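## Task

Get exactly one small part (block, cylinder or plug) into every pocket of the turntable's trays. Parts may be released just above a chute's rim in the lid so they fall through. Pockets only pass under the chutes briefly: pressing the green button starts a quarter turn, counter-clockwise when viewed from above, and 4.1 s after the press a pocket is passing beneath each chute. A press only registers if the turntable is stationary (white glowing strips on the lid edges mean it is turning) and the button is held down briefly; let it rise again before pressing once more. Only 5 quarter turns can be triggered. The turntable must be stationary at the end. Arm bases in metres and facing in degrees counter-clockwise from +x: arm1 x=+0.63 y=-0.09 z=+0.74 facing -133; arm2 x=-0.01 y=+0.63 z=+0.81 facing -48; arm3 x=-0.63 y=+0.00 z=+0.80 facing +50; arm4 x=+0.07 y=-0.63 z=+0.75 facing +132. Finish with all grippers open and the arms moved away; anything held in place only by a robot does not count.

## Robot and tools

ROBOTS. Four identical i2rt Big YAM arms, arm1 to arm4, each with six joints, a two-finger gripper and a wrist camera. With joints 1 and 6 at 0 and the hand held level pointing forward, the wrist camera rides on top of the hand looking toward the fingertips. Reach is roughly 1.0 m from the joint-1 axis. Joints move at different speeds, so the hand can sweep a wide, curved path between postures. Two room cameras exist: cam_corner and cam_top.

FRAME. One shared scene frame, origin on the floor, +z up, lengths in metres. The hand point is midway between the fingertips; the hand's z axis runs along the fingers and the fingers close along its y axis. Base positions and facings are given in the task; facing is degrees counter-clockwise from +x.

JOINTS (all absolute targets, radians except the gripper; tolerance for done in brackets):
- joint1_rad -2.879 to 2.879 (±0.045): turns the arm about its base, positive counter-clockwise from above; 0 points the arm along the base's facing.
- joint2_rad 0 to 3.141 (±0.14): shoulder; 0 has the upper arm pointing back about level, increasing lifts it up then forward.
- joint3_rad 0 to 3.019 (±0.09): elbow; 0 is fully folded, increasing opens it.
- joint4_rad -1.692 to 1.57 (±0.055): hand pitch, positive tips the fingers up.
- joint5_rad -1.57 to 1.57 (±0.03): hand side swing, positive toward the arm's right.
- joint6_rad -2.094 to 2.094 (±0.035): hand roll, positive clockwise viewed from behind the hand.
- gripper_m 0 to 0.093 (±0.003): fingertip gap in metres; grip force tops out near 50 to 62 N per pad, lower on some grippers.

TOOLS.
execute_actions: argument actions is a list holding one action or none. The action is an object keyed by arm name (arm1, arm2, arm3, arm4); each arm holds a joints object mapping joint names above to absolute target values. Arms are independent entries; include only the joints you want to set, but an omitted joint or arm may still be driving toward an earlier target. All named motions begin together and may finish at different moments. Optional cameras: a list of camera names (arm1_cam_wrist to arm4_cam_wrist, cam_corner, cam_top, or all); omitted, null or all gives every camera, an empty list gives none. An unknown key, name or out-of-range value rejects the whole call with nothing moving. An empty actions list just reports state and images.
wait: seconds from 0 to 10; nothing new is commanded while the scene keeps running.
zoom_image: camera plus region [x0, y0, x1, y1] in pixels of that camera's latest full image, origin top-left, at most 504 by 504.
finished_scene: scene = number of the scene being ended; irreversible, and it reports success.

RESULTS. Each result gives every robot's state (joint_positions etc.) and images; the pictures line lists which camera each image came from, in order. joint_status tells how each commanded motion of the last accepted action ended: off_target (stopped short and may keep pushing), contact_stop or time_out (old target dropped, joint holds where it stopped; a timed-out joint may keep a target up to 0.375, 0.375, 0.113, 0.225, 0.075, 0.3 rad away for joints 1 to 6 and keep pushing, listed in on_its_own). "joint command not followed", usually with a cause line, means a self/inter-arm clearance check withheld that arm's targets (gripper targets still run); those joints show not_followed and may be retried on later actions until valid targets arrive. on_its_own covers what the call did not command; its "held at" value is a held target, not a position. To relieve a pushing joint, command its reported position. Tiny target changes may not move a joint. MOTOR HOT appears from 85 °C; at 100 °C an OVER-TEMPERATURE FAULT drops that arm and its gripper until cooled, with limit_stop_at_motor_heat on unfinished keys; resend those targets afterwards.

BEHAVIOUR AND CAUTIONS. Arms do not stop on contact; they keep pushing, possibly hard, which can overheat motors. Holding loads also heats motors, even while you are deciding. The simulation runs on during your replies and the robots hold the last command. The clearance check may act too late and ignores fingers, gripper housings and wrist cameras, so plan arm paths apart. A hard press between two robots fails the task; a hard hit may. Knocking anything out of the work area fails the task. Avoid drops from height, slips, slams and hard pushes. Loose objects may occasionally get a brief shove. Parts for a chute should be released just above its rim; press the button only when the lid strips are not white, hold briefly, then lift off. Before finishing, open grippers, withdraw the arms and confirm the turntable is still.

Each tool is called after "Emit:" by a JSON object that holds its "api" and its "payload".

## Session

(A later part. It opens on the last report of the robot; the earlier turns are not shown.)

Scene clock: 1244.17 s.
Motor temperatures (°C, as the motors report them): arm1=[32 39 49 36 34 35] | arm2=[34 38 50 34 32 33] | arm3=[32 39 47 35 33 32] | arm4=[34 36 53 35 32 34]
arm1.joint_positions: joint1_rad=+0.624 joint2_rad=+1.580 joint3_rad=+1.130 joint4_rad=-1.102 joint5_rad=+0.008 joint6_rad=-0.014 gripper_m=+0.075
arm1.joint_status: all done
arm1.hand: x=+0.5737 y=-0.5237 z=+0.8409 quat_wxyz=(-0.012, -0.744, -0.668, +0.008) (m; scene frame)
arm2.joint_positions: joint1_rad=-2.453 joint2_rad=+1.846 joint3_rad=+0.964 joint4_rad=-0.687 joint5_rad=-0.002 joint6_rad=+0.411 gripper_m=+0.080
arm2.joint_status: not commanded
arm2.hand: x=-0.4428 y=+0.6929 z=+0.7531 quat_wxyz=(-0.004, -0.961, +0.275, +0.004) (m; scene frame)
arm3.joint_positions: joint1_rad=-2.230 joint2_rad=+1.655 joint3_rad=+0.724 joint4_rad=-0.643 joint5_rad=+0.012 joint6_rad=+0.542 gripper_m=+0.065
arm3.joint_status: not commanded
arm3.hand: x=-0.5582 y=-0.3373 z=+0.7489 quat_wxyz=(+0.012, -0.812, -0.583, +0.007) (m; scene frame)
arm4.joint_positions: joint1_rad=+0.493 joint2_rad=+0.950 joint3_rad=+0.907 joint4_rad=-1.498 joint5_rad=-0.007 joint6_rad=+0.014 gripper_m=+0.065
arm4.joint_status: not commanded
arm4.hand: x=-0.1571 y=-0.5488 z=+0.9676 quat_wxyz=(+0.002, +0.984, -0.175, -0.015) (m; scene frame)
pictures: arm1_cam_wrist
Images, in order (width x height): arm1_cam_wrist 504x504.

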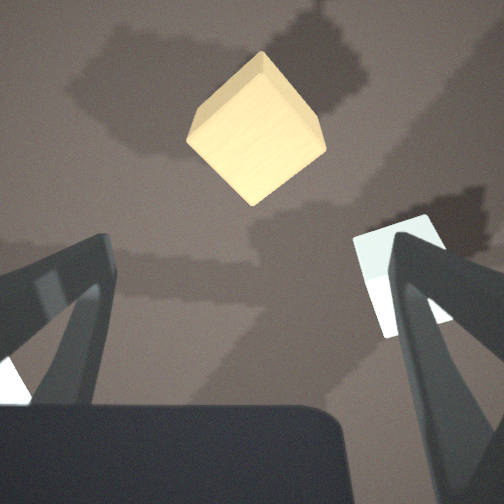

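Emit:
{"api": "execute_actions", "payload": {"actions": [{"arm1":{"joints":{"joint2_rad":1.73,"joint3_rad":1.045,"joint4_rad":-0.865,"joint6_rad":-0.74}},"arm2":{"joints":{"gripper_m":0.018}},"arm3":{"joints":{"gripper_m":0.015}}}], "cameras": ["arm1_cam_wrist","arm2_cam_wrist","arm3_cam_wrist"]}}

Scene clock: 1257.17 s.
Motor temperatures (°C, as the motors report them): arm1=[32 38 49 36 34 35] | arm2=[34 39 49 34 32 33] | arm3=[32 39 46 35 33 32] | arm4=[34 36 53 35 32 34]
arm1.joint_positions: joint1_rad=+0.624 joint2_rad=+1.735 joint3_rad=+1.045 joint4_rad=-0.882 joint5_rad=+0.008 joint6_rad=-0.732 gripper_m=+0.075
arm1.joint_status: all done
arm1.hand: x=+0.5746 y=-0.5280 z=+0.7483 quat_wxyz=(-0.004, -0.462, -0.887, +0.003) (m; scene frame)
arm2.joint_positions: joint1_rad=-2.453 joint2_rad=+1.845 joint3_rad=+0.964 joint4_rad=-0.685 joint5_rad=-0.002 joint6_rad=+0.411 gripper_m=+0.039
arm2.joint_status: gripper_m off_target (ended at +0.039, target +0.018)
arm2.hand: x=-0.4434 y=+0.6926 z=+0.7533 quat_wxyz=(-0.005, -0.962, +0.275, +0.005) (m; scene frame)
arm3.joint_positions: joint1_rad=-2.230 joint2_rad=+1.655 joint3_rad=+0.724 joint4_rad=-0.643 joint5_rad=+0.012 joint6_rad=+0.542 gripper_m=+0.031
arm3.joint_status: gripper_m off_target (ended at +0.031, target +0.015)
arm3.hand: x=-0.5582 y=-0.3373 z=+0.7489 quat_wxyz=(+0.012, -0.812, -0.583, +0.007) (m; scene frame)
arm4.joint_positions: joint1_rad=+0.493 joint2_rad=+0.950 joint3_rad=+0.907 joint4_rad=-1.498 joint5_rad=-0.007 joint6_rad=+0.014 gripper_m=+0.065
arm4.joint_status: not commanded
arm4.hand: x=-0.1571 y=-0.5488 z=+0.9676 quat_wxyz=(+0.002, +0.984, -0.175, -0.015) (m; scene frame)
pictures: arm1_cam_wrist, arm2_cam_wrist, arm3_cam_wrist
Images, in order (width x height): arm1_cam_wrist 504x504, arm2_cam_wrist 504x504, arm3_cam_wrist 504x504.

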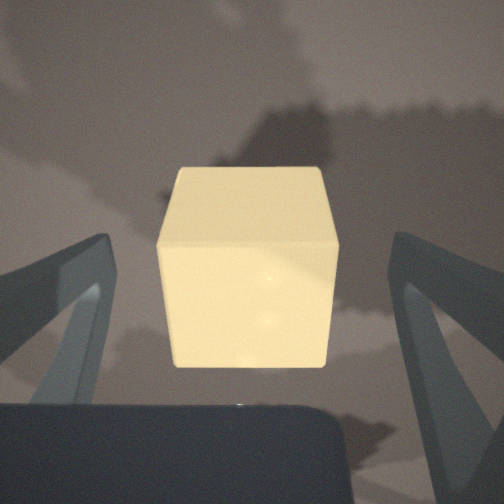

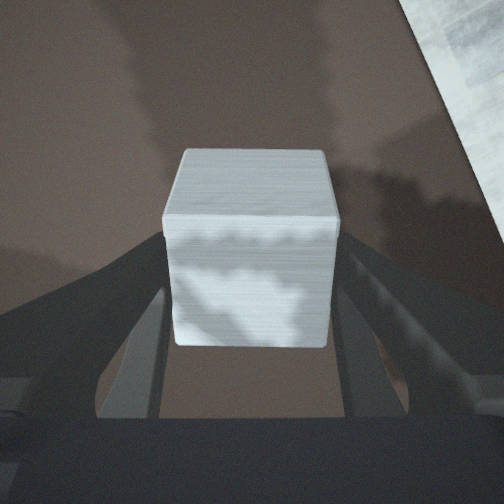

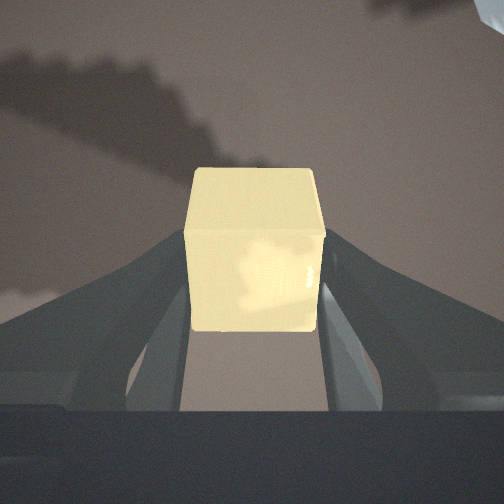

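Emit:
{"api": "execute_actions", "payload": {"actions": [{"arm1":{"joints":{"gripper_m":0.018}},"arm2":{"joints":{"joint2_rad":1.2,"joint4_rad":-1.33}},"arm3":{"joints":{"joint2_rad":1.1,"joint4_rad":-1.2}}}], "cameras": ["arm1_cam_wrist"]}}

Emit:
{"api": "execute_actions", "payload": {"actions": [{"arm1":{"joints":{"joint2_rad":1.1,"joint4_rad":-1.5}},"arm2":{"joints":{"joint1_rad":-0.766,"joint2_rad":0.95,"joint3_rad":0.92,"joint4_rad":-1.5,"joint6_rad":-0.09}},"arm3":{"joints":{"joint1_rad":-0.992,"joint2_rad":0.95,"joint3_rad":0.92,"joint4_rad":-1.5,"joint6_rad":-0.19}}}], "cameras": ["arm1_cam_wrist","arm2_cam_wrist","arm3_cam_wrist","cam_corner"]}}

Scene clock: 1267.33 s.
Motor temperatures (°C, as the motors report them): arm1=[32 39 48 36 34 35] | arm2=[34 39 49 34 32 33] | arm3=[32 39 46 35 33 32] | arm4=[34 36 53 35 32 34]
arm1.joint_positions: joint1_rad=+0.624 joint2_rad=+1.735 joint3_rad=+1.045 joint4_rad=-0.881 joint5_rad=+0.008 joint6_rad=-0.732 gripper_m=+0.039
arm1.joint_status: gripper_m off_target (ended at +0.039, target +0.018)
arm1.hand: x=+0.5746 y=-0.5281 z=+0.7483 quat_wxyz=(-0.004, -0.461, -0.887, +0.003) (m; scene frame)
arm2.joint_positions: joint1_rad=-2.453 joint2_rad=+1.193 joint3_rad=+0.962 joint4_rad=-1.319 joint5_rad=-0.002 joint6_rad=+0.411 gripper_m=+0.039
arm2.joint_status: all done
arm2.hand: x=-0.3308 y=+0.6776 z=+0.9905 quat_wxyz=(-0.006, -0.961, +0.275, +0.013) (m; scene frame)
arm3.joint_positions: joint1_rad=-2.230 joint2_rad=+1.100 joint3_rad=+0.724 joint4_rad=-1.183 joint5_rad=+0.012 joint6_rad=+0.542 gripper_m=+0.031
arm3.joint_status: all done
arm3.hand: x=-0.5733 y=-0.2608 z=+0.9129 quat_wxyz=(+0.005, -0.812, -0.583, +0.010) (m; scene frame)
arm4.joint_positions: joint1_rad=+0.493 joint2_rad=+0.950 joint3_rad=+0.907 joint4_rad=-1.498 joint5_rad=-0.007 joint6_rad=+0.014 gripper_m=+0.065
arm4.joint_status: not commanded
arm4.hand: x=-0.1571 y=-0.5488 z=+0.9676 quat_wxyz=(+0.002, +0.984, -0.175, -0.015) (m; scene frame)
pictures: arm1_cam_wrist
Images, in order (width x height): arm1_cam_wrist 504x504.

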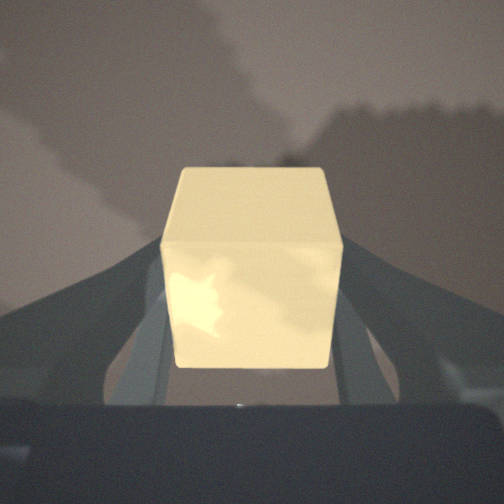

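Scene clock: 1269.17 s.
Motor temperatures (°C, as the motors report them): arm1=[32 38 48 36 34 35] | arm2=[34 38 49 34 32 33] | arm3=[32 39 46 35 33 32] | arm4=[34 36 53 35 32 34]
arm1.joint_positions: joint1_rad=+0.624 joint2_rad=+1.084 joint3_rad=+1.045 joint4_rad=-1.484 joint5_rad=+0.008 joint6_rad=-0.732 gripper_m=+0.039
arm1.joint_status: all done
arm1.hand: x=+0.5891 y=-0.3795 z=+0.9796 quat_wxyz=(-0.013, -0.461, -0.887, +0.025) (m; scene frame)
arm2.joint_positions: joint1_rad=-0.768 joint2_rad=+0.952 joint3_rad=+0.908 joint4_rad=-1.489 joint5_rad=-0.004 joint6_rad=-0.079 gripper_m=+0.039
arm2.joint_status: all done
arm2.hand: x=-0.0194 y=+0.3829 z=+1.0314 quat_wxyz=(-0.013, -0.690, -0.724, +0.017) (m; scene frame)
arm3.joint_positions: joint1_rad=-0.995 joint2_rad=+0.943 joint3_rad=+0.891 joint4_rad=-1.484 joint5_rad=+0.011 joint6_rad=-0.182 gripper_m=+0.031
arm3.joint_status: all done
arm3.hand: x=-0.3850 y=-0.0304 z=+1.0114 quat_wxyz=(-0.010, +0.031, -0.999, +0.003) (m; scene frame)
arm4.joint_positions: joint1_rad=+0.493 joint2_rad=+0.950 joint3_rad=+0.907 joint4_rad=-1.498 joint5_rad=-0.007 joint6_rad=+0.014 gripper_m=+0.065
arm4.joint_status: not commanded
arm4.hand: x=-0.1571 y=-0.5488 z=+0.9676 quat_wxyz=(+0.002, +0.984, -0.175, -0.015) (m; scene frame)
pictures: arm1_cam_wrist, arm2_cam_wrist, arm3_cam_wrist, cam_corner
Images, in order (width x height): arm1_cam_wrist 504x504, arm2_cam_wrist 504x504, arm3_cam_wrist 504x504, cam_corner 504x504.

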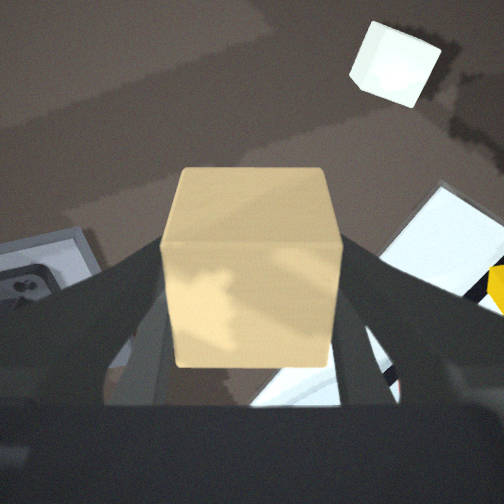

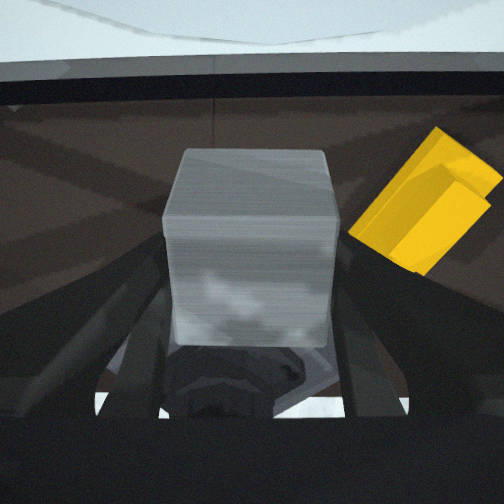

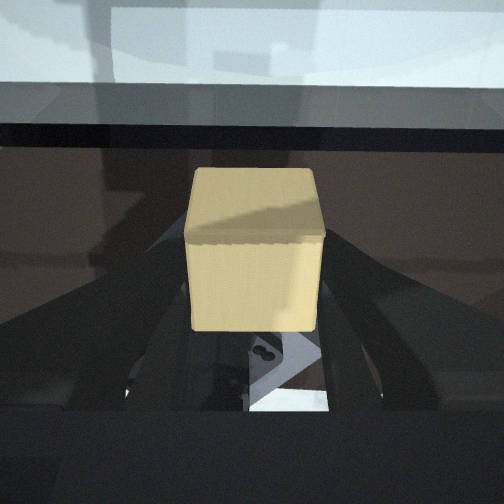

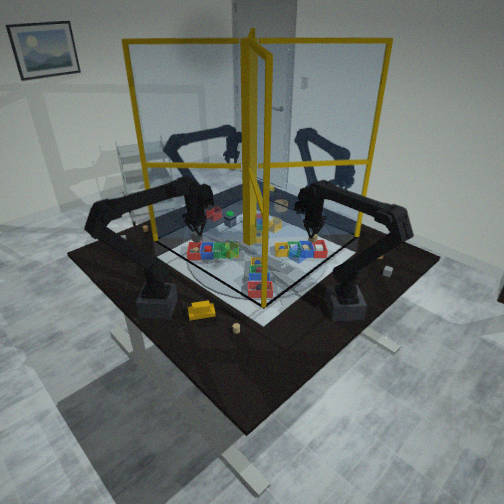

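Emit:
{"api": "execute_actions", "payload": {"actions": [{"arm1":{"joints":{"joint1_rad":-1.012,"joint2_rad":0.95,"joint3_rad":0.92,"joint4_rad":-1.5,"joint6_rad":-0.33}},"arm2":{"joints":{"joint2_rad":1.495,"joint3_rad":1.23,"joint4_rad":-1.23,"joint6_rad":-0.06}},"arm3":{"joints":{"joint2_rad":1.21,"joint3_rad":1.02,"joint4_rad":-1.265}}}], "cameras": ["arm2_cam_wrist","arm3_cam_wrist"]}}

Emit:
{"api": "execute_actions", "payload": {"actions": [{"arm1":{"joints":{"joint2_rad":1.166,"joint3_rad":1.46,"joint4_rad":-1.46}}}], "cameras": []}}

Emit:
{"api": "execute_actions", "payload": {"actions": [{"arm1":{"joints":{"joint1_rad":-1.12,"joint3_rad":1.09}}}], "cameras": ["arm1_cam_wrist"]}}

Scene clock: 1286.60 s.
Motor temperatures (°C, as the motors report them): arm1=[32 37 49 36 34 35] | arm2=[34 37 52 34 32 33] | arm3=[32 38 49 35 33 32] | arm4=[34 36 52 35 32 34]
arm1.joint_positions: joint1_rad=-1.008 joint2_rad=+0.947 joint3_rad=+0.926 joint4_rad=-1.488 joint5_rad=+0.011 joint6_rad=-0.338 gripper_m=+0.039
arm1.joint_status: all done
arm1.hand: x=+0.3788 y=-0.0362 z=+0.9608 quat_wxyz=(+0.007, -0.997, -0.078, +0.022) (m; scene frame)
arm2.joint_positions: joint1_rad=-0.768 joint2_rad=+1.506 joint3_rad=+1.202 joint4_rad=-1.234 joint5_rad=-0.004 joint6_rad=-0.072 gripper_m=+0.039
arm2.joint_status: all done
arm2.hand: x=-0.0259 y=+0.1936 z=+0.9692 quat_wxyz=(-0.011, -0.693, -0.721, +0.015) (m; scene frame)
arm3.joint_positions: joint1_rad=-0.995 joint2_rad=+1.221 joint3_rad=+0.979 joint4_rad=-1.283 joint5_rad=+0.011 joint6_rad=-0.182 gripper_m=+0.031
arm3.joint_status: all done
arm3.hand: x=-0.2927 y=-0.0411 z=+0.9711 quat_wxyz=(-0.016, +0.031, -0.999, +0.004) (m; scene frame)
arm4.joint_positions: joint1_rad=+0.493 joint2_rad=+0.950 joint3_rad=+0.907 joint4_rad=-1.498 joint5_rad=-0.007 joint6_rad=+0.014 gripper_m=+0.065
arm4.joint_status: not commanded
arm4.hand: x=-0.1571 y=-0.5488 z=+0.9676 quat_wxyz=(+0.002, +0.984, -0.175, -0.015) (m; scene frame)
pictures: arm2_cam_wrist, arm3_cam_wrist
Images, in order (width x height): arm2_cam_wrist 504x504, arm3_cam_wrist 504x504.

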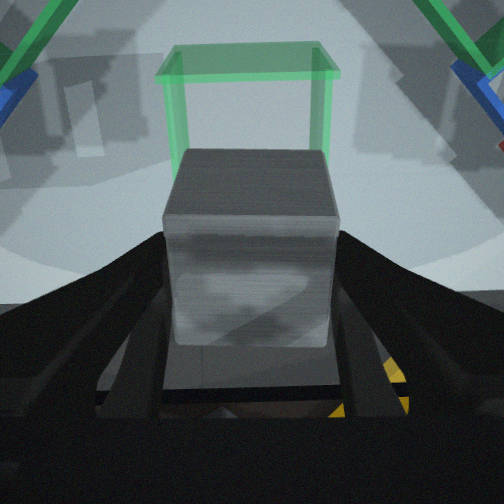

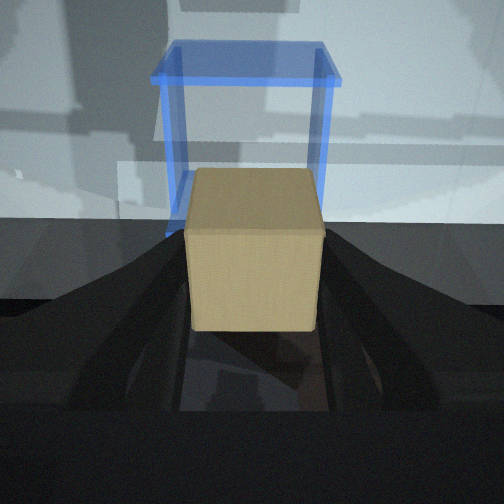

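Scene clock: 1287.93 s.
Motor temperatures (°C, as the motors report them): arm1=[32 37 49 36 34 35] | arm2=[34 37 52 34 32 33] | arm3=[32 38 49 35 33 32] | arm4=[34 36 52 35 32 34]
arm1.joint_positions: joint1_rad=-1.008 joint2_rad=+1.159 joint3_rad=+1.423 joint4_rad=-1.471 joint5_rad=+0.011 joint6_rad=-0.338 gripper_m=+0.039
arm1.joint_status: all done
arm1.hand: x=+0.2429 y=-0.0102 z=+1.1089 quat_wxyz=(+0.046, -0.982, -0.075, +0.167) (m; scene frame)
arm2.joint_positions: joint1_rad=-0.768 joint2_rad=+1.506 joint3_rad=+1.202 joint4_rad=-1.234 joint5_rad=-0.004 joint6_rad=-0.072 gripper_m=+0.039
arm2.joint_status: not commanded
arm2.hand: x=-0.0259 y=+0.1936 z=+0.9692 quat_wxyz=(-0.011, -0.693, -0.721, +0.015) (m; scene frame)
arm3.joint_positions: joint1_rad=-0.995 joint2_rad=+1.221 joint3_rad=+0.979 joint4_rad=-1.283 joint5_rad=+0.011 joint6_rad=-0.182 gripper_m=+0.031
arm3.joint_status: not commanded
arm3.hand: x=-0.2927 y=-0.0411 z=+0.9711 quat_wxyz=(-0.016, +0.031, -0.999, +0.004) (m; scene frame)
arm4.joint_positions: joint1_rad=+0.493 joint2_rad=+0.950 joint3_rad=+0.907 joint4_rad=-1.498 joint5_rad=-0.007 joint6_rad=+0.014 gripper_m=+0.065
arm4.joint_status: not commanded
arm4.hand: x=-0.1571 y=-0.5488 z=+0.9676 quat_wxyz=(+0.002, +0.984, -0.175, -0.015) (m; scene frame)
pictures: none
No camera images: the call's "cameras" was empty. Leave "cameras" out to get every camera's image.

Scene clock: 1289.00 s.
Motor temperatures (°C, as the motors report them): arm1=[32 37 49 36 34 35] | arm2=[34 37 52 34 32 33] | arm3=[32 38 49 35 33 32] | arm4=[34 36 52 35 32 34]
arm1.joint_positions: joint1_rad=-1.123 joint2_rad=+1.160 joint3_rad=+1.094 joint4_rad=-1.469 joint5_rad=+0.010 joint6_rad=-0.337 gripper_m=+0.039
arm1.joint_status: all done
arm1.hand: x=+0.3187 y=+0.0125 z=+0.9694 quat_wxyz=(+0.005, -1.000, -0.020, +0.009) (m; scene frame)
arm2.joint_positions: joint1_rad=-0.768 joint2_rad=+1.506 joint3_rad=+1.202 joint4_rad=-1.234 joint5_rad=-0.004 joint6_rad=-0.072 gripper_m=+0.039
arm2.joint_status: not commanded
arm2.hand: x=-0.0259 y=+0.1936 z=+0.9692 quat_wxyz=(-0.011, -0.693, -0.721, +0.015) (m; scene frame)
arm3.joint_positions: joint1_rad=-0.995 joint2_rad=+1.221 joint3_rad=+0.979 joint4_rad=-1.283 joint5_rad=+0.011 joint6_rad=-0.182 gripper_m=+0.031
arm3.joint_status: not commanded
arm3.hand: x=-0.2927 y=-0.0411 z=+0.9711 quat_wxyz=(-0.016, +0.031, -0.999, +0.004) (m; scene frame)
arm4.joint_positions: joint1_rad=+0.493 joint2_rad=+0.950 joint3_rad=+0.907 joint4_rad=-1.498 joint5_rad=-0.007 joint6_rad=+0.014 gripper_m=+0.065
arm4.joint_status: not commanded
arm4.hand: x=-0.1571 y=-0.5488 z=+0.9676 quat_wxyz=(+0.002, +0.984, -0.175, -0.015) (m; scene frame)
pictures: arm1_cam_wrist
Images, in order (width x height): arm1_cam_wrist 504x504.

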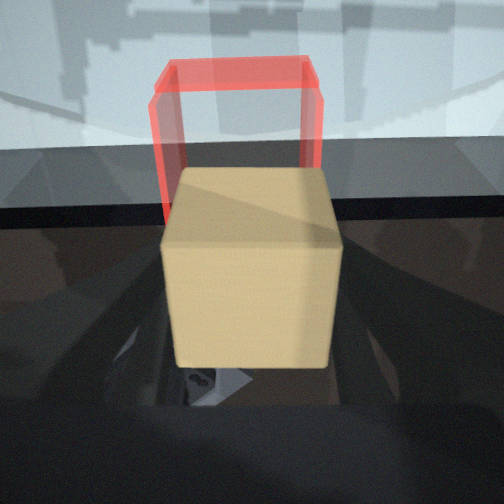

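Emit:
{"api": "execute_actions", "payload": {"actions": [{"arm1":{"joints":{"joint1_rad":-1.012,"joint3_rad":1.46,"joint6_rad":-0.385}}}], "cameras": []}}

Emit:
{"api": "execute_actions", "payload": {"actions": [{"arm1":{"joints":{"joint1_rad":-1.104,"joint3_rad":1.09}}}], "cameras": ["arm1_cam_wrist"]}}

Scene clock: 1313.30 s.
Motor temperatures (°C, as the motors report them): arm1=[32 37 49 36 34 35] | arm2=[34 38 54 34 32 33] | arm3=[32 38 50 35 33 32] | arm4=[34 36 52 35 32 34]
arm1.joint_positions: joint1_rad=-1.009 joint2_rad=+1.160 joint3_rad=+1.424 joint4_rad=-1.469 joint5_rad=+0.010 joint6_rad=-0.377 gripper_m=+0.039
arm1.joint_status: all done
arm1.hand: x=+0.2422 y=-0.0097 z=+1.1096 quat_wxyz=(+0.049, -0.980, -0.094, +0.168) (m; scene frame)
arm2.joint_positions: joint1_rad=-0.768 joint2_rad=+1.506 joint3_rad=+1.202 joint4_rad=-1.234 joint5_rad=-0.004 joint6_rad=-0.072 gripper_m=+0.039
arm2.joint_status: not commanded
arm2.hand: x=-0.0259 y=+0.1936 z=+0.9692 quat_wxyz=(-0.011, -0.693, -0.721, +0.015) (m; scene frame)
arm3.joint_positions: joint1_rad=-0.995 joint2_rad=+1.221 joint3_rad=+0.979 joint4_rad=-1.283 joint5_rad=+0.011 joint6_rad=-0.182 gripper_m=+0.031
arm3.joint_status: not commanded
arm3.hand: x=-0.2927 y=-0.0411 z=+0.9711 quat_wxyz=(-0.016, +0.031, -0.999, +0.004) (m; scene frame)
arm4.joint_positions: joint1_rad=+0.493 joint2_rad=+0.950 joint3_rad=+0.907 joint4_rad=-1.498 joint5_rad=-0.007 joint6_rad=+0.014 gripper_m=+0.065
arm4.joint_status: not commanded
arm4.hand: x=-0.1571 y=-0.5488 z=+0.9676 quat_wxyz=(+0.002, +0.984, -0.175, -0.015) (m; scene frame)
pictures: none
No camera images: the call's "cameras" was empty. Leave "cameras" out to get every camera's image.

Scene clock: 1314.37 s.
Motor temperatures (°C, as the motors report them): arm1=[32 37 49 36 34 35] | arm2=[34 38 54 34 32 33] | arm3=[32 38 50 35 33 32] | arm4=[34 36 52 35 32 34]
arm1.joint_positions: joint1_rad=-1.106 joint2_rad=+1.160 joint3_rad=+1.094 joint4_rad=-1.468 joint5_rad=+0.010 joint6_rad=-0.378 gripper_m=+0.039
arm1.joint_status: all done
arm1.hand: x=+0.3168 y=+0.0073 z=+0.9695 quat_wxyz=(+0.005, -0.999, -0.049, +0.010) (m; scene frame)
arm2.joint_positions: joint1_rad=-0.768 joint2_rad=+1.506 joint3_rad=+1.202 joint4_rad=-1.234 joint5_rad=-0.004 joint6_rad=-0.072 gripper_m=+0.039
arm2.joint_status: not commanded
arm2.hand: x=-0.0259 y=+0.1936 z=+0.9692 quat_wxyz=(-0.011, -0.693, -0.721, +0.015) (m; scene frame)
arm3.joint_positions: joint1_rad=-0.995 joint2_rad=+1.221 joint3_rad=+0.979 joint4_rad=-1.283 joint5_rad=+0.011 joint6_rad=-0.182 gripper_m=+0.031
arm3.joint_status: not commanded
arm3.hand: x=-0.2927 y=-0.0411 z=+0.9711 quat_wxyz=(-0.016, +0.031, -0.999, +0.004) (m; scene frame)
arm4.joint_positions: joint1_rad=+0.493 joint2_rad=+0.950 joint3_rad=+0.907 joint4_rad=-1.498 joint5_rad=-0.007 joint6_rad=+0.014 gripper_m=+0.065
arm4.joint_status: not commanded
arm4.hand: x=-0.1571 y=-0.5488 z=+0.9676 quat_wxyz=(+0.002, +0.984, -0.175, -0.015) (m; scene frame)
pictures: arm1_cam_wrist
Images, in order (width x height): arm1_cam_wrist 504x504.

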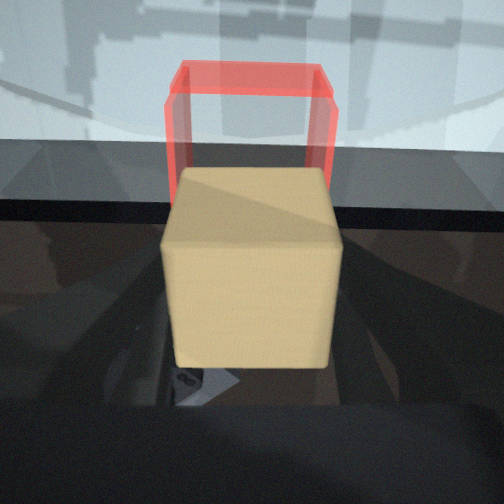

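Emit:
{"api": "execute_actions", "payload": {"actions": [{"arm1":{"joints":{"joint1_rad":-1.012,"joint3_rad":1.46}}}], "cameras": []}}

Emit:
{"api": "execute_actions", "payload": {"actions": [{"arm1":{"joints":{"joint2_rad":1.505,"joint4_rad":-1.455}}}], "cameras": ["arm1_cam_wrist","cam_corner"]}}

Scene clock: 1320.47 s.
Motor temperatures (°C, as the motors report them): arm1=[32 37 49 36 34 35] | arm2=[34 38 54 34 32 33] | arm3=[32 38 50 35 33 32] | arm4=[34 36 52 35 32 34]
arm1.joint_positions: joint1_rad=-1.010 joint2_rad=+1.160 joint3_rad=+1.424 joint4_rad=-1.468 joint5_rad=+0.010 joint6_rad=-0.378 gripper_m=+0.039
arm1.joint_status: all done
arm1.hand: x=+0.2421 y=-0.0092 z=+1.1097 quat_wxyz=(+0.050, -0.980, -0.094, +0.168) (m; scene frame)
arm2.joint_positions: joint1_rad=-0.768 joint2_rad=+1.506 joint3_rad=+1.202 joint4_rad=-1.234 joint5_rad=-0.004 joint6_rad=-0.072 gripper_m=+0.039
arm2.joint_status: not commanded
arm2.hand: x=-0.0259 y=+0.1936 z=+0.9692 quat_wxyz=(-0.011, -0.693, -0.721, +0.015) (m; scene frame)
arm3.joint_positions: joint1_rad=-0.995 joint2_rad=+1.221 joint3_rad=+0.979 joint4_rad=-1.283 joint5_rad=+0.011 joint6_rad=-0.182 gripper_m=+0.031
arm3.joint_status: not commanded
arm3.hand: x=-0.2927 y=-0.0411 z=+0.9711 quat_wxyz=(-0.016, +0.031, -0.999, +0.004) (m; scene frame)
arm4.joint_positions: joint1_rad=+0.493 joint2_rad=+0.950 joint3_rad=+0.907 joint4_rad=-1.498 joint5_rad=-0.007 joint6_rad=+0.014 gripper_m=+0.065
arm4.joint_status: not commanded
arm4.hand: x=-0.1571 y=-0.5488 z=+0.9676 quat_wxyz=(+0.002, +0.984, -0.175, -0.015) (m; scene frame)
pictures: none
No camera images: the call's "cameras" was empty. Leave "cameras" out to get every camera's image.

Scene clock: 1321.77 s.
Motor temperatures (°C, as the motors report them): arm1=[32 37 50 36 34 35] | arm2=[34 38 54 34 32 33] | arm3=[32 38 50 35 33 32] | arm4=[34 36 52 35 32 34]
arm1.joint_positions: joint1_rad=-1.010 joint2_rad=+1.514 joint3_rad=+1.429 joint4_rad=-1.467 joint5_rad=+0.010 joint6_rad=-0.378 gripper_m=+0.039
arm1.joint_status: all done
arm1.hand: x=+0.1815 y=+0.0009 z=+0.9679 quat_wxyz=(+0.002, -0.995, -0.097, +0.002) (m; scene frame)
arm2.joint_positions: joint1_rad=-0.768 joint2_rad=+1.506 joint3_rad=+1.202 joint4_rad=-1.234 joint5_rad=-0.004 joint6_rad=-0.072 gripper_m=+0.039
arm2.joint_status: not commanded
arm2.hand: x=-0.0259 y=+0.1936 z=+0.9692 quat_wxyz=(-0.011, -0.693, -0.721, +0.015) (m; scene frame)
arm3.joint_positions: joint1_rad=-0.995 joint2_rad=+1.221 joint3_rad=+0.979 joint4_rad=-1.283 joint5_rad=+0.011 joint6_rad=-0.182 gripper_m=+0.031
arm3.joint_status: not commanded
arm3.hand: x=-0.2927 y=-0.0411 z=+0.9711 quat_wxyz=(-0.016, +0.031, -0.999, +0.004) (m; scene frame)
arm4.joint_positions: joint1_rad=+0.493 joint2_rad=+0.950 joint3_rad=+0.907 joint4_rad=-1.498 joint5_rad=-0.007 joint6_rad=+0.014 gripper_m=+0.065
arm4.joint_status: not commanded
arm4.hand: x=-0.1571 y=-0.5488 z=+0.9676 quat_wxyz=(+0.002, +0.984, -0.175, -0.015) (m; scene frame)
pictures: arm1_cam_wrist, cam_corner
Images, in order (width x height): arm1_cam_wrist 504x504, cam_corner 504x504.

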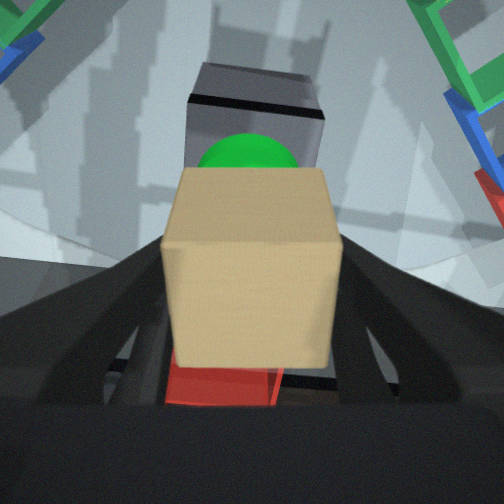

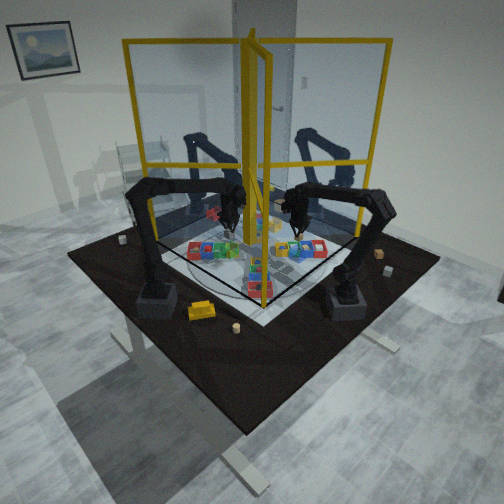

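Emit:
{"api": "execute_actions", "payload": {"actions": [{"arm1":{"joints":{"joint2_rad":1.636}}}], "cameras": []}}

Emit:
{"api": "execute_actions", "payload": {"actions": [{"arm1":{"joints":{"joint2_rad":1.166,"joint4_rad":-1.46}}}], "cameras": []}}

Emit:
{"api": "execute_actions", "payload": {"actions": [{"arm1":{"joints":{"joint1_rad":-1.104,"joint3_rad":1.09}}}], "cameras": []}}

Emit:
{"api": "wait", "payload": {"seconds": 0.78}}

Emit:
{"api": "execute_actions", "payload": {"actions": [{"arm1":{"joints":{"gripper_m":0.065}},"arm2":{"joints":{"gripper_m":0.065}},"arm3":{"joints":{"gripper_m":0.06}}}], "cameras": ["cam_top","cam_corner"]}}

Scene clock: 1333.67 s.
Motor temperatures (°C, as the motors report them): arm1=[32 38 51 36 34 35] | arm2=[34 38 55 34 32 33] | arm3=[32 38 51 35 33 32] | arm4=[34 36 51 35 32 34]
arm1.joint_positions: joint1_rad=-1.010 joint2_rad=+1.593 joint3_rad=+1.444 joint4_rad=-1.468 joint5_rad=+0.010 joint6_rad=-0.378 gripper_m=+0.039
arm1.joint_status: all done
arm1.hand: x=+0.1709 y=+0.0027 z=+0.9388 quat_wxyz=(-0.007, -0.995, -0.097, -0.030) (m; scene frame)
arm2.joint_positions: joint1_rad=-0.768 joint2_rad=+1.506 joint3_rad=+1.202 joint4_rad=-1.234 joint5_rad=-0.004 joint6_rad=-0.072 gripper_m=+0.039
arm2.joint_status: not commanded
arm2.hand: x=-0.0259 y=+0.1936 z=+0.9692 quat_wxyz=(-0.011, -0.693, -0.721, +0.015) (m; scene frame)
arm3.joint_positions: joint1_rad=-0.995 joint2_rad=+1.221 joint3_rad=+0.979 joint4_rad=-1.283 joint5_rad=+0.011 joint6_rad=-0.182 gripper_m=+0.031
arm3.joint_status: not commanded
arm3.hand: x=-0.2927 y=-0.0411 z=+0.9711 quat_wxyz=(-0.016, +0.031, -0.999, +0.004) (m; scene frame)
arm4.joint_positions: joint1_rad=+0.493 joint2_rad=+0.950 joint3_rad=+0.907 joint4_rad=-1.498 joint5_rad=-0.007 joint6_rad=+0.014 gripper_m=+0.065
arm4.joint_status: not commanded
arm4.hand: x=-0.1571 y=-0.5488 z=+0.9676 quat_wxyz=(+0.002, +0.984, -0.175, -0.015) (m; scene frame)
pictures: none
No camera images: the call's "cameras" was empty. Leave "cameras" out to get every camera's image.

Scene clock: 1335.20 s.
Motor temperatures (°C, as the motors report them): arm1=[32 38 51 36 34 35] | arm2=[34 38 55 34 32 33] | arm3=[32 38 51 35 33 32] | arm4=[34 36 51 35 32 34]
arm1.joint_positions: joint1_rad=-1.010 joint2_rad=+1.163 joint3_rad=+1.444 joint4_rad=-1.468 joint5_rad=+0.010 joint6_rad=-0.378 gripper_m=+0.039
arm1.joint_status: all done
arm1.hand: x=+0.2387 y=-0.0085 z=+1.1174 quat_wxyz=(+0.052, -0.979, -0.094, +0.176) (m; scene frame)
arm2.joint_positions: joint1_rad=-0.768 joint2_rad=+1.506 joint3_rad=+1.202 joint4_rad=-1.234 joint5_rad=-0.004 joint6_rad=-0.072 gripper_m=+0.039
arm2.joint_status: not commanded
arm2.hand: x=-0.0259 y=+0.1936 z=+0.9692 quat_wxyz=(-0.011, -0.693, -0.721, +0.015) (m; scene frame)
arm3.joint_positions: joint1_rad=-0.995 joint2_rad=+1.221 joint3_rad=+0.979 joint4_rad=-1.283 joint5_rad=+0.011 joint6_rad=-0.182 gripper_m=+0.031
arm3.joint_status: not commanded
arm3.hand: x=-0.2927 y=-0.0411 z=+0.9711 quat_wxyz=(-0.016, +0.031, -0.999, +0.004) (m; scene frame)
arm4.joint_positions: joint1_rad=+0.493 joint2_rad=+0.950 joint3_rad=+0.907 joint4_rad=-1.498 joint5_rad=-0.007 joint6_rad=+0.014 gripper_m=+0.065
arm4.joint_status: not commanded
arm4.hand: x=-0.1571 y=-0.5488 z=+0.9676 quat_wxyz=(+0.002, +0.984, -0.175, -0.015) (m; scene frame)
pictures: none
No camera images: the call's "cameras" was empty. Leave "cameras" out to get every camera's image.

Scene clock: 1336.27 s.
Motor temperatures (°C, as the motors report them): arm1=[32 37 51 36 34 35] | arm2=[34 38 55 34 32 33] | arm3=[32 38 51 35 33 32] | arm4=[34 36 51 35 32 34]
arm1.joint_positions: joint1_rad=-1.106 joint2_rad=+1.160 joint3_rad=+1.095 joint4_rad=-1.467 joint5_rad=+0.010 joint6_rad=-0.378 gripper_m=+0.039
arm1.joint_status: all done
arm1.hand: x=+0.3166 y=+0.0074 z=+0.9696 quat_wxyz=(+0.005, -0.999, -0.049, +0.010) (m; scene frame)
arm2.joint_positions: joint1_rad=-0.768 joint2_rad=+1.506 joint3_rad=+1.202 joint4_rad=-1.234 joint5_rad=-0.004 joint6_rad=-0.072 gripper_m=+0.039
arm2.joint_status: not commanded
arm2.hand: x=-0.0259 y=+0.1936 z=+0.9692 quat_wxyz=(-0.011, -0.693, -0.721, +0.015) (m; scene frame)
arm3.joint_positions: joint1_rad=-0.995 joint2_rad=+1.221 joint3_rad=+0.979 joint4_rad=-1.283 joint5_rad=+0.011 joint6_rad=-0.182 gripper_m=+0.031
arm3.joint_status: not commanded
arm3.hand: x=-0.2927 y=-0.0411 z=+0.9711 quat_wxyz=(-0.016, +0.031, -0.999, +0.004) (m; scene frame)
arm4.joint_positions: joint1_rad=+0.493 joint2_rad=+0.950 joint3_rad=+0.907 joint4_rad=-1.498 joint5_rad=-0.007 joint6_rad=+0.014 gripper_m=+0.065
arm4.joint_status: not commanded
arm4.hand: x=-0.1571 y=-0.5488 z=+0.9676 quat_wxyz=(+0.002, +0.984, -0.175, -0.015) (m; scene frame)
pictures: none
No camera images: the call's "cameras" was empty. Leave "cameras" out to get every camera's image.

Scene clock: 1337.07 s.
Motor temperatures (°C, as the motors report them): arm1=[32 37 51 36 34 35] | arm2=[34 38 55 34 32 33] | arm3=[32 38 51 35 33 32] | arm4=[34 36 51 35 32 34]
arm1.joint_positions: joint1_rad=-1.106 joint2_rad=+1.160 joint3_rad=+1.095 joint4_rad=-1.467 joint5_rad=+0.010 joint6_rad=-0.378 gripper_m=+0.039
arm1.joint_status: all done
arm1.hand: x=+0.3166 y=+0.0074 z=+0.9696 quat_wxyz=(+0.005, -0.999, -0.049, +0.010) (m; scene frame)
arm2.joint_positions: joint1_rad=-0.768 joint2_rad=+1.506 joint3_rad=+1.202 joint4_rad=-1.234 joint5_rad=-0.004 joint6_rad=-0.072 gripper_m=+0.039
arm2.joint_status: not commanded
arm2.hand: x=-0.0259 y=+0.1936 z=+0.9692 quat_wxyz=(-0.011, -0.693, -0.721, +0.015) (m; scene frame)
arm3.joint_positions: joint1_rad=-0.995 joint2_rad=+1.221 joint3_rad=+0.979 joint4_rad=-1.283 joint5_rad=+0.011 joint6_rad=-0.182 gripper_m=+0.031
arm3.joint_status: not commanded
arm3.hand: x=-0.2927 y=-0.0411 z=+0.9711 quat_wxyz=(-0.016, +0.031, -0.999, +0.004) (m; scene frame)
arm4.joint_positions: joint1_rad=+0.493 joint2_rad=+0.950 joint3_rad=+0.907 joint4_rad=-1.498 joint5_rad=-0.007 joint6_rad=+0.014 gripper_m=+0.065
arm4.joint_status: not commanded
arm4.hand: x=-0.1571 y=-0.5488 z=+0.9676 quat_wxyz=(+0.002, +0.984, -0.175, -0.015) (m; scene frame)
wait: 0.80 s; at rest by 0.27 s
pictures: arm1_cam_wrist, arm2_cam_wrist, arm3_cam_wrist, arm4_cam_wrist, cam_corner, cam_top
Images, in order (width x height): arm1_cam_wrist 504x504, arm2_cam_wrist 504x504, arm3_cam_wrist 504x504, arm4_cam_wrist 504x504, cam_corner 504x504, cam_top 504x504.

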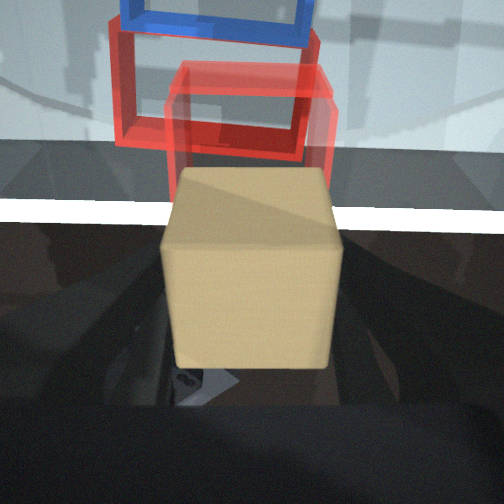

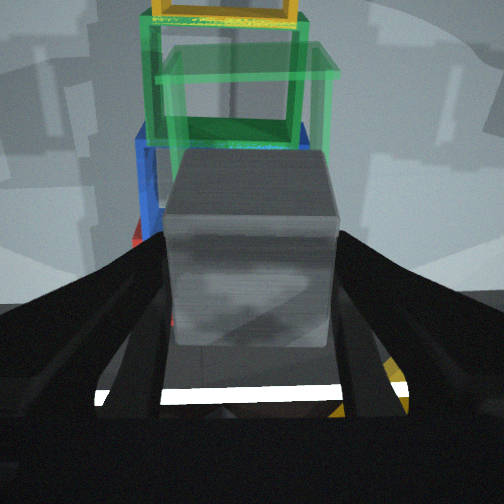

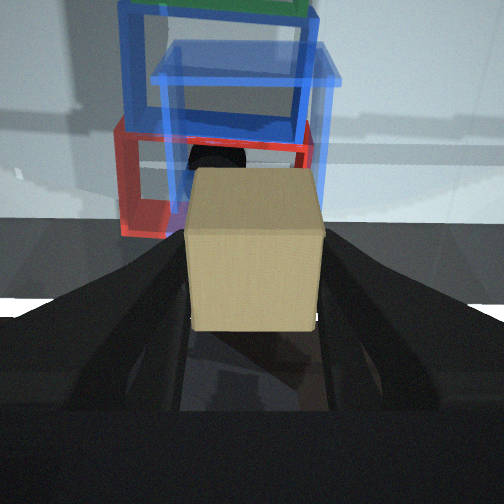

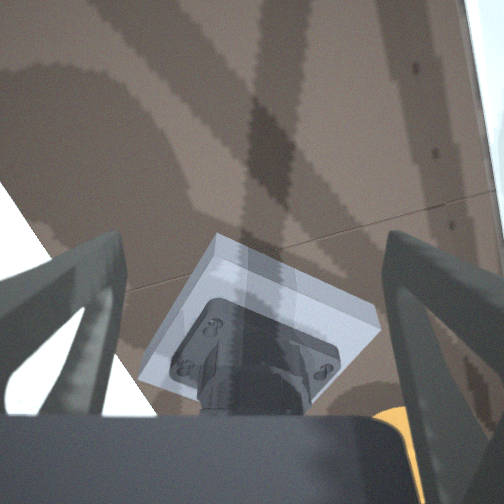

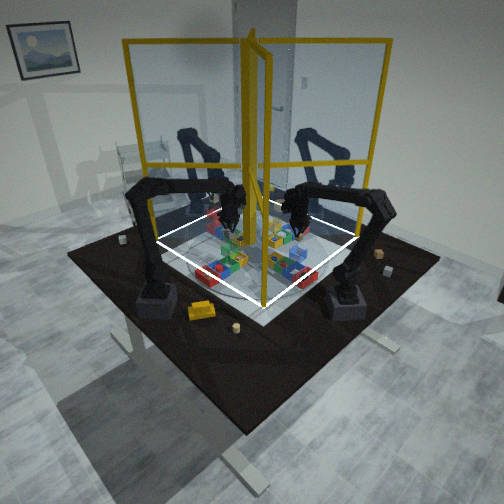

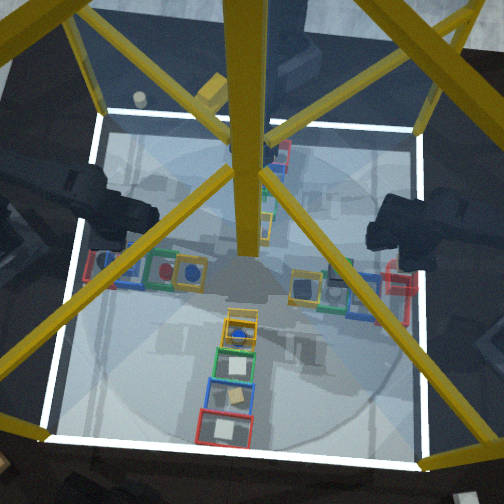

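Scene clock: 1337.70 s.
Motor temperatures (°C, as the motors report them): arm1=[32 37 51 36 34 35] | arm2=[34 38 55 34 32 33] | arm3=[32 38 51 35 33 32] | arm4=[34 36 51 35 32 34]
arm1.joint_positions: joint1_rad=-1.106 joint2_rad=+1.160 joint3_rad=+1.095 joint4_rad=-1.467 joint5_rad=+0.010 joint6_rad=-0.378 gripper_m=+0.065
arm1.joint_status: all done
arm1.hand: x=+0.3166 y=+0.0074 z=+0.9696 quat_wxyz=(+0.005, -0.999, -0.049, +0.010) (m; scene frame)
arm2.joint_positions: joint1_rad=-0.768 joint2_rad=+1.500 joint3_rad=+1.202 joint4_rad=-1.234 joint5_rad=-0.004 joint6_rad=-0.071 gripper_m=+0.065
arm2.joint_status: all done
arm2.hand: x=-0.0258 y=+0.1937 z=+0.9717 quat_wxyz=(-0.013, -0.693, -0.721, +0.017) (m; scene frame)
arm3.joint_positions: joint1_rad=-0.995 joint2_rad=+1.221 joint3_rad=+0.979 joint4_rad=-1.283 joint5_rad=+0.011 joint6_rad=-0.182 gripper_m=+0.060
arm3.joint_status: all done
arm3.hand: x=-0.2927 y=-0.0411 z=+0.9711 quat_wxyz=(-0.016, +0.031, -0.999, +0.004) (m; scene frame)
arm4.joint_positions: joint1_rad=+0.493 joint2_rad=+0.950 joint3_rad=+0.907 joint4_rad=-1.498 joint5_rad=-0.007 joint6_rad=+0.014 gripper_m=+0.065
arm4.joint_status: not commanded
arm4.hand: x=-0.1571 y=-0.5488 z=+0.9676 quat_wxyz=(+0.002, +0.984, -0.175, -0.015) (m; scene frame)
pictures: cam_corner, cam_top
Images, in order (width x height): cam_corner 504x504, cam_top 504x504.

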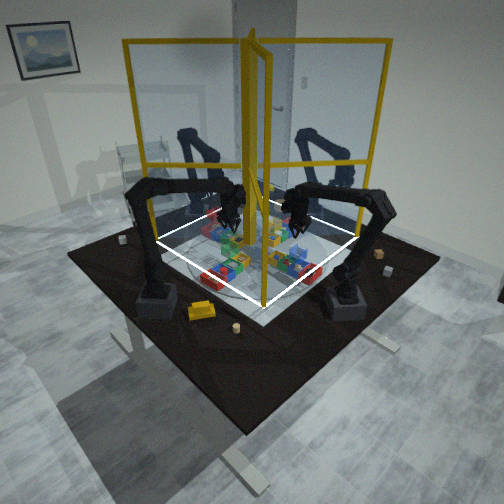

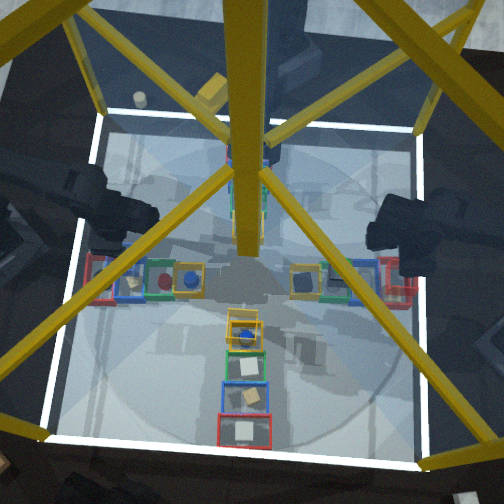

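Retract all arms.

Emit:
{"api": "execute_actions", "payload": {"actions": [{"arm1":{"joints":{"joint2_rad":0.95,"joint3_rad":0.9,"joint4_rad":-1.5}},"arm2":{"joints":{"joint2_rad":0.95,"joint3_rad":0.9,"joint4_rad":-1.5}},"arm3":{"joints":{"joint2_rad":0.95,"joint3_rad":0.9,"joint4_rad":-1.5}}}], "cameras": []}}

Emit:
{"api": "wait", "payload": {"seconds": 3}}

Emit:
{"api": "zoom_image", "payload": {"camera": "cam_top", "region": [90, 140, 420, 440]}}

Scene clock: 1343.47 s.
Motor temperatures (°C, as the motors report them): arm1=[32 37 50 36 34 35] | arm2=[34 38 55 34 32 33] | arm3=[32 38 51 35 33 32] | arm4=[34 36 51 35 32 34]
arm1.joint_positions: joint1_rad=-1.106 joint2_rad=+0.938 joint3_rad=+0.911 joint4_rad=-1.489 joint5_rad=+0.010 joint6_rad=-0.378 gripper_m=+0.065
arm1.joint_status: all done
arm1.hand: x=+0.3894 y=-0.0136 z=+0.9567 quat_wxyz=(+0.008, -0.999, -0.049, +0.018) (m; scene frame)
arm2.joint_positions: joint1_rad=-0.768 joint2_rad=+0.940 joint3_rad=+0.906 joint4_rad=-1.492 joint5_rad=-0.004 joint6_rad=-0.071 gripper_m=+0.065
arm2.joint_status: all done
arm2.hand: x=-0.0193 y=+0.3851 z=+1.0334 quat_wxyz=(-0.015, -0.693, -0.721, +0.019) (m; scene frame)
arm3.joint_positions: joint1_rad=-0.995 joint2_rad=+0.939 joint3_rad=+0.898 joint4_rad=-1.485 joint5_rad=+0.011 joint6_rad=-0.182 gripper_m=+0.060
arm3.joint_status: all done
arm3.hand: x=-0.3839 y=-0.0306 z=+1.0150 quat_wxyz=(-0.015, +0.031, -0.999, +0.003) (m; scene frame)
arm4.joint_positions: joint1_rad=+0.493 joint2_rad=+0.950 joint3_rad=+0.907 joint4_rad=-1.498 joint5_rad=-0.007 joint6_rad=+0.014 gripper_m=+0.065
arm4.joint_status: not commanded
arm4.hand: x=-0.1571 y=-0.5488 z=+0.9676 quat_wxyz=(+0.002, +0.984, -0.175, -0.015) (m; scene frame)
pictures: none
No camera images: the call's "cameras" was empty. Leave "cameras" out to get every camera's image.

Scene clock: 1346.47 s.
Motor temperatures (°C, as the motors report them): arm1=[32 37 50 36 34 35] | arm2=[34 38 54 34 32 33] | arm3=[32 38 50 35 33 32] | arm4=[34 36 51 35 32 34]
arm1.joint_positions: joint1_rad=-1.106 joint2_rad=+0.938 joint3_rad=+0.911 joint4_rad=-1.489 joint5_rad=+0.010 joint6_rad=-0.378 gripper_m=+0.065
arm1.joint_status: all done
arm1.hand: x=+0.3894 y=-0.0136 z=+0.9567 quat_wxyz=(+0.008, -0.999, -0.049, +0.018) (m; scene frame)
arm2.joint_positions: joint1_rad=-0.768 joint2_rad=+0.940 joint3_rad=+0.906 joint4_rad=-1.492 joint5_rad=-0.004 joint6_rad=-0.071 gripper_m=+0.065
arm2.joint_status: all done
arm2.hand: x=-0.0193 y=+0.3851 z=+1.0334 quat_wxyz=(-0.015, -0.693, -0.721, +0.019) (m; scene frame)
arm3.joint_positions: joint1_rad=-0.995 joint2_rad=+0.939 joint3_rad=+0.898 joint4_rad=-1.485 joint5_rad=+0.011 joint6_rad=-0.182 gripper_m=+0.060
arm3.joint_status: all done
arm3.hand: x=-0.3839 y=-0.0306 z=+1.0150 quat_wxyz=(-0.015, +0.031, -0.999, +0.003) (m; scene frame)
arm4.joint_positions: joint1_rad=+0.493 joint2_rad=+0.950 joint3_rad=+0.907 joint4_rad=-1.498 joint5_rad=-0.007 joint6_rad=+0.014 gripper_m=+0.065
arm4.joint_status: not commanded
arm4.hand: x=-0.1571 y=-0.5488 z=+0.9676 quat_wxyz=(+0.002, +0.984, -0.175, -0.015) (m; scene frame)
wait: 3.00 s; at rest by 0.27 s
pictures: arm1_cam_wrist, arm2_cam_wrist, arm3_cam_wrist, arm4_cam_wrist, cam_corner, cam_top
Images, in order (width x height): arm1_cam_wrist 504x504, arm2_cam_wrist 504x504, arm3_cam_wrist 504x504, arm4_cam_wrist 504x504, cam_corner 504x504, cam_top 504x504.

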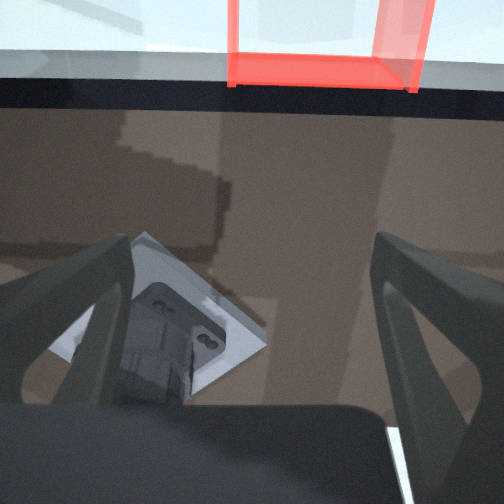

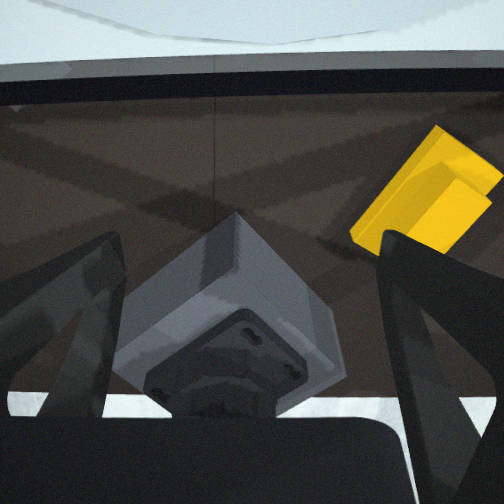

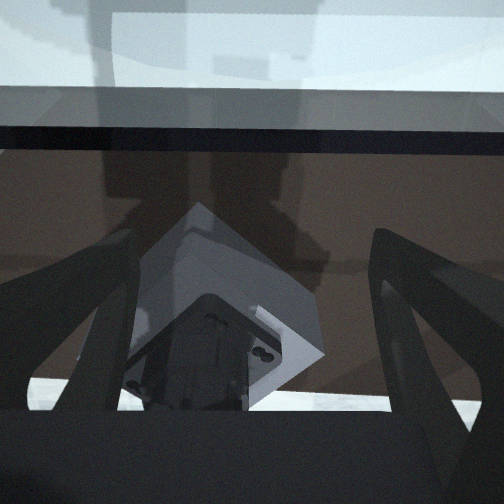

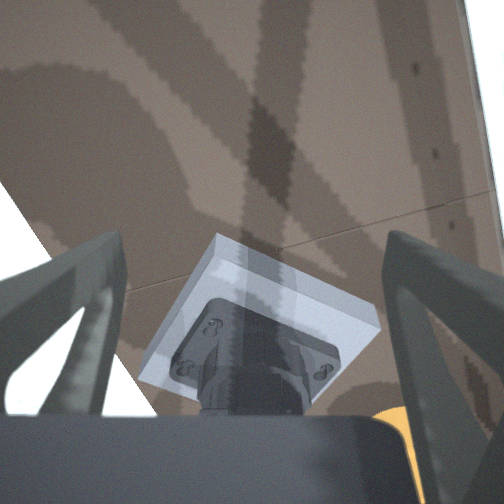

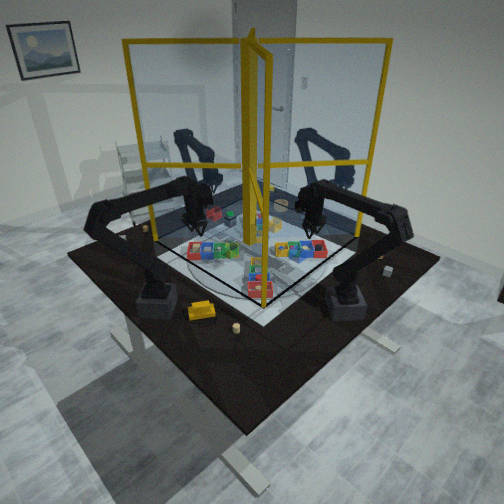

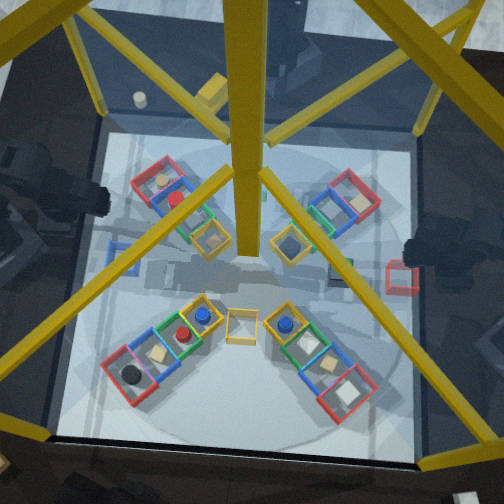

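Region (90, 140, 420, 440) of cam_top's 504x504 image, scaled by 1.527, with more detail than that image has; it fills the top 458 rows of this view, and the rest is white.

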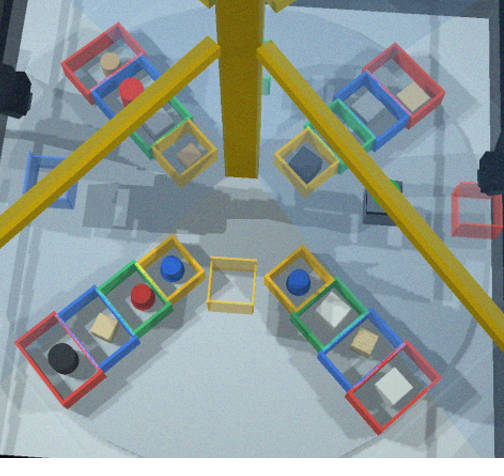

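Emit:
{"api": "finished_scene", "payload": {"scene": 1}}

The scene is finished: the task was done.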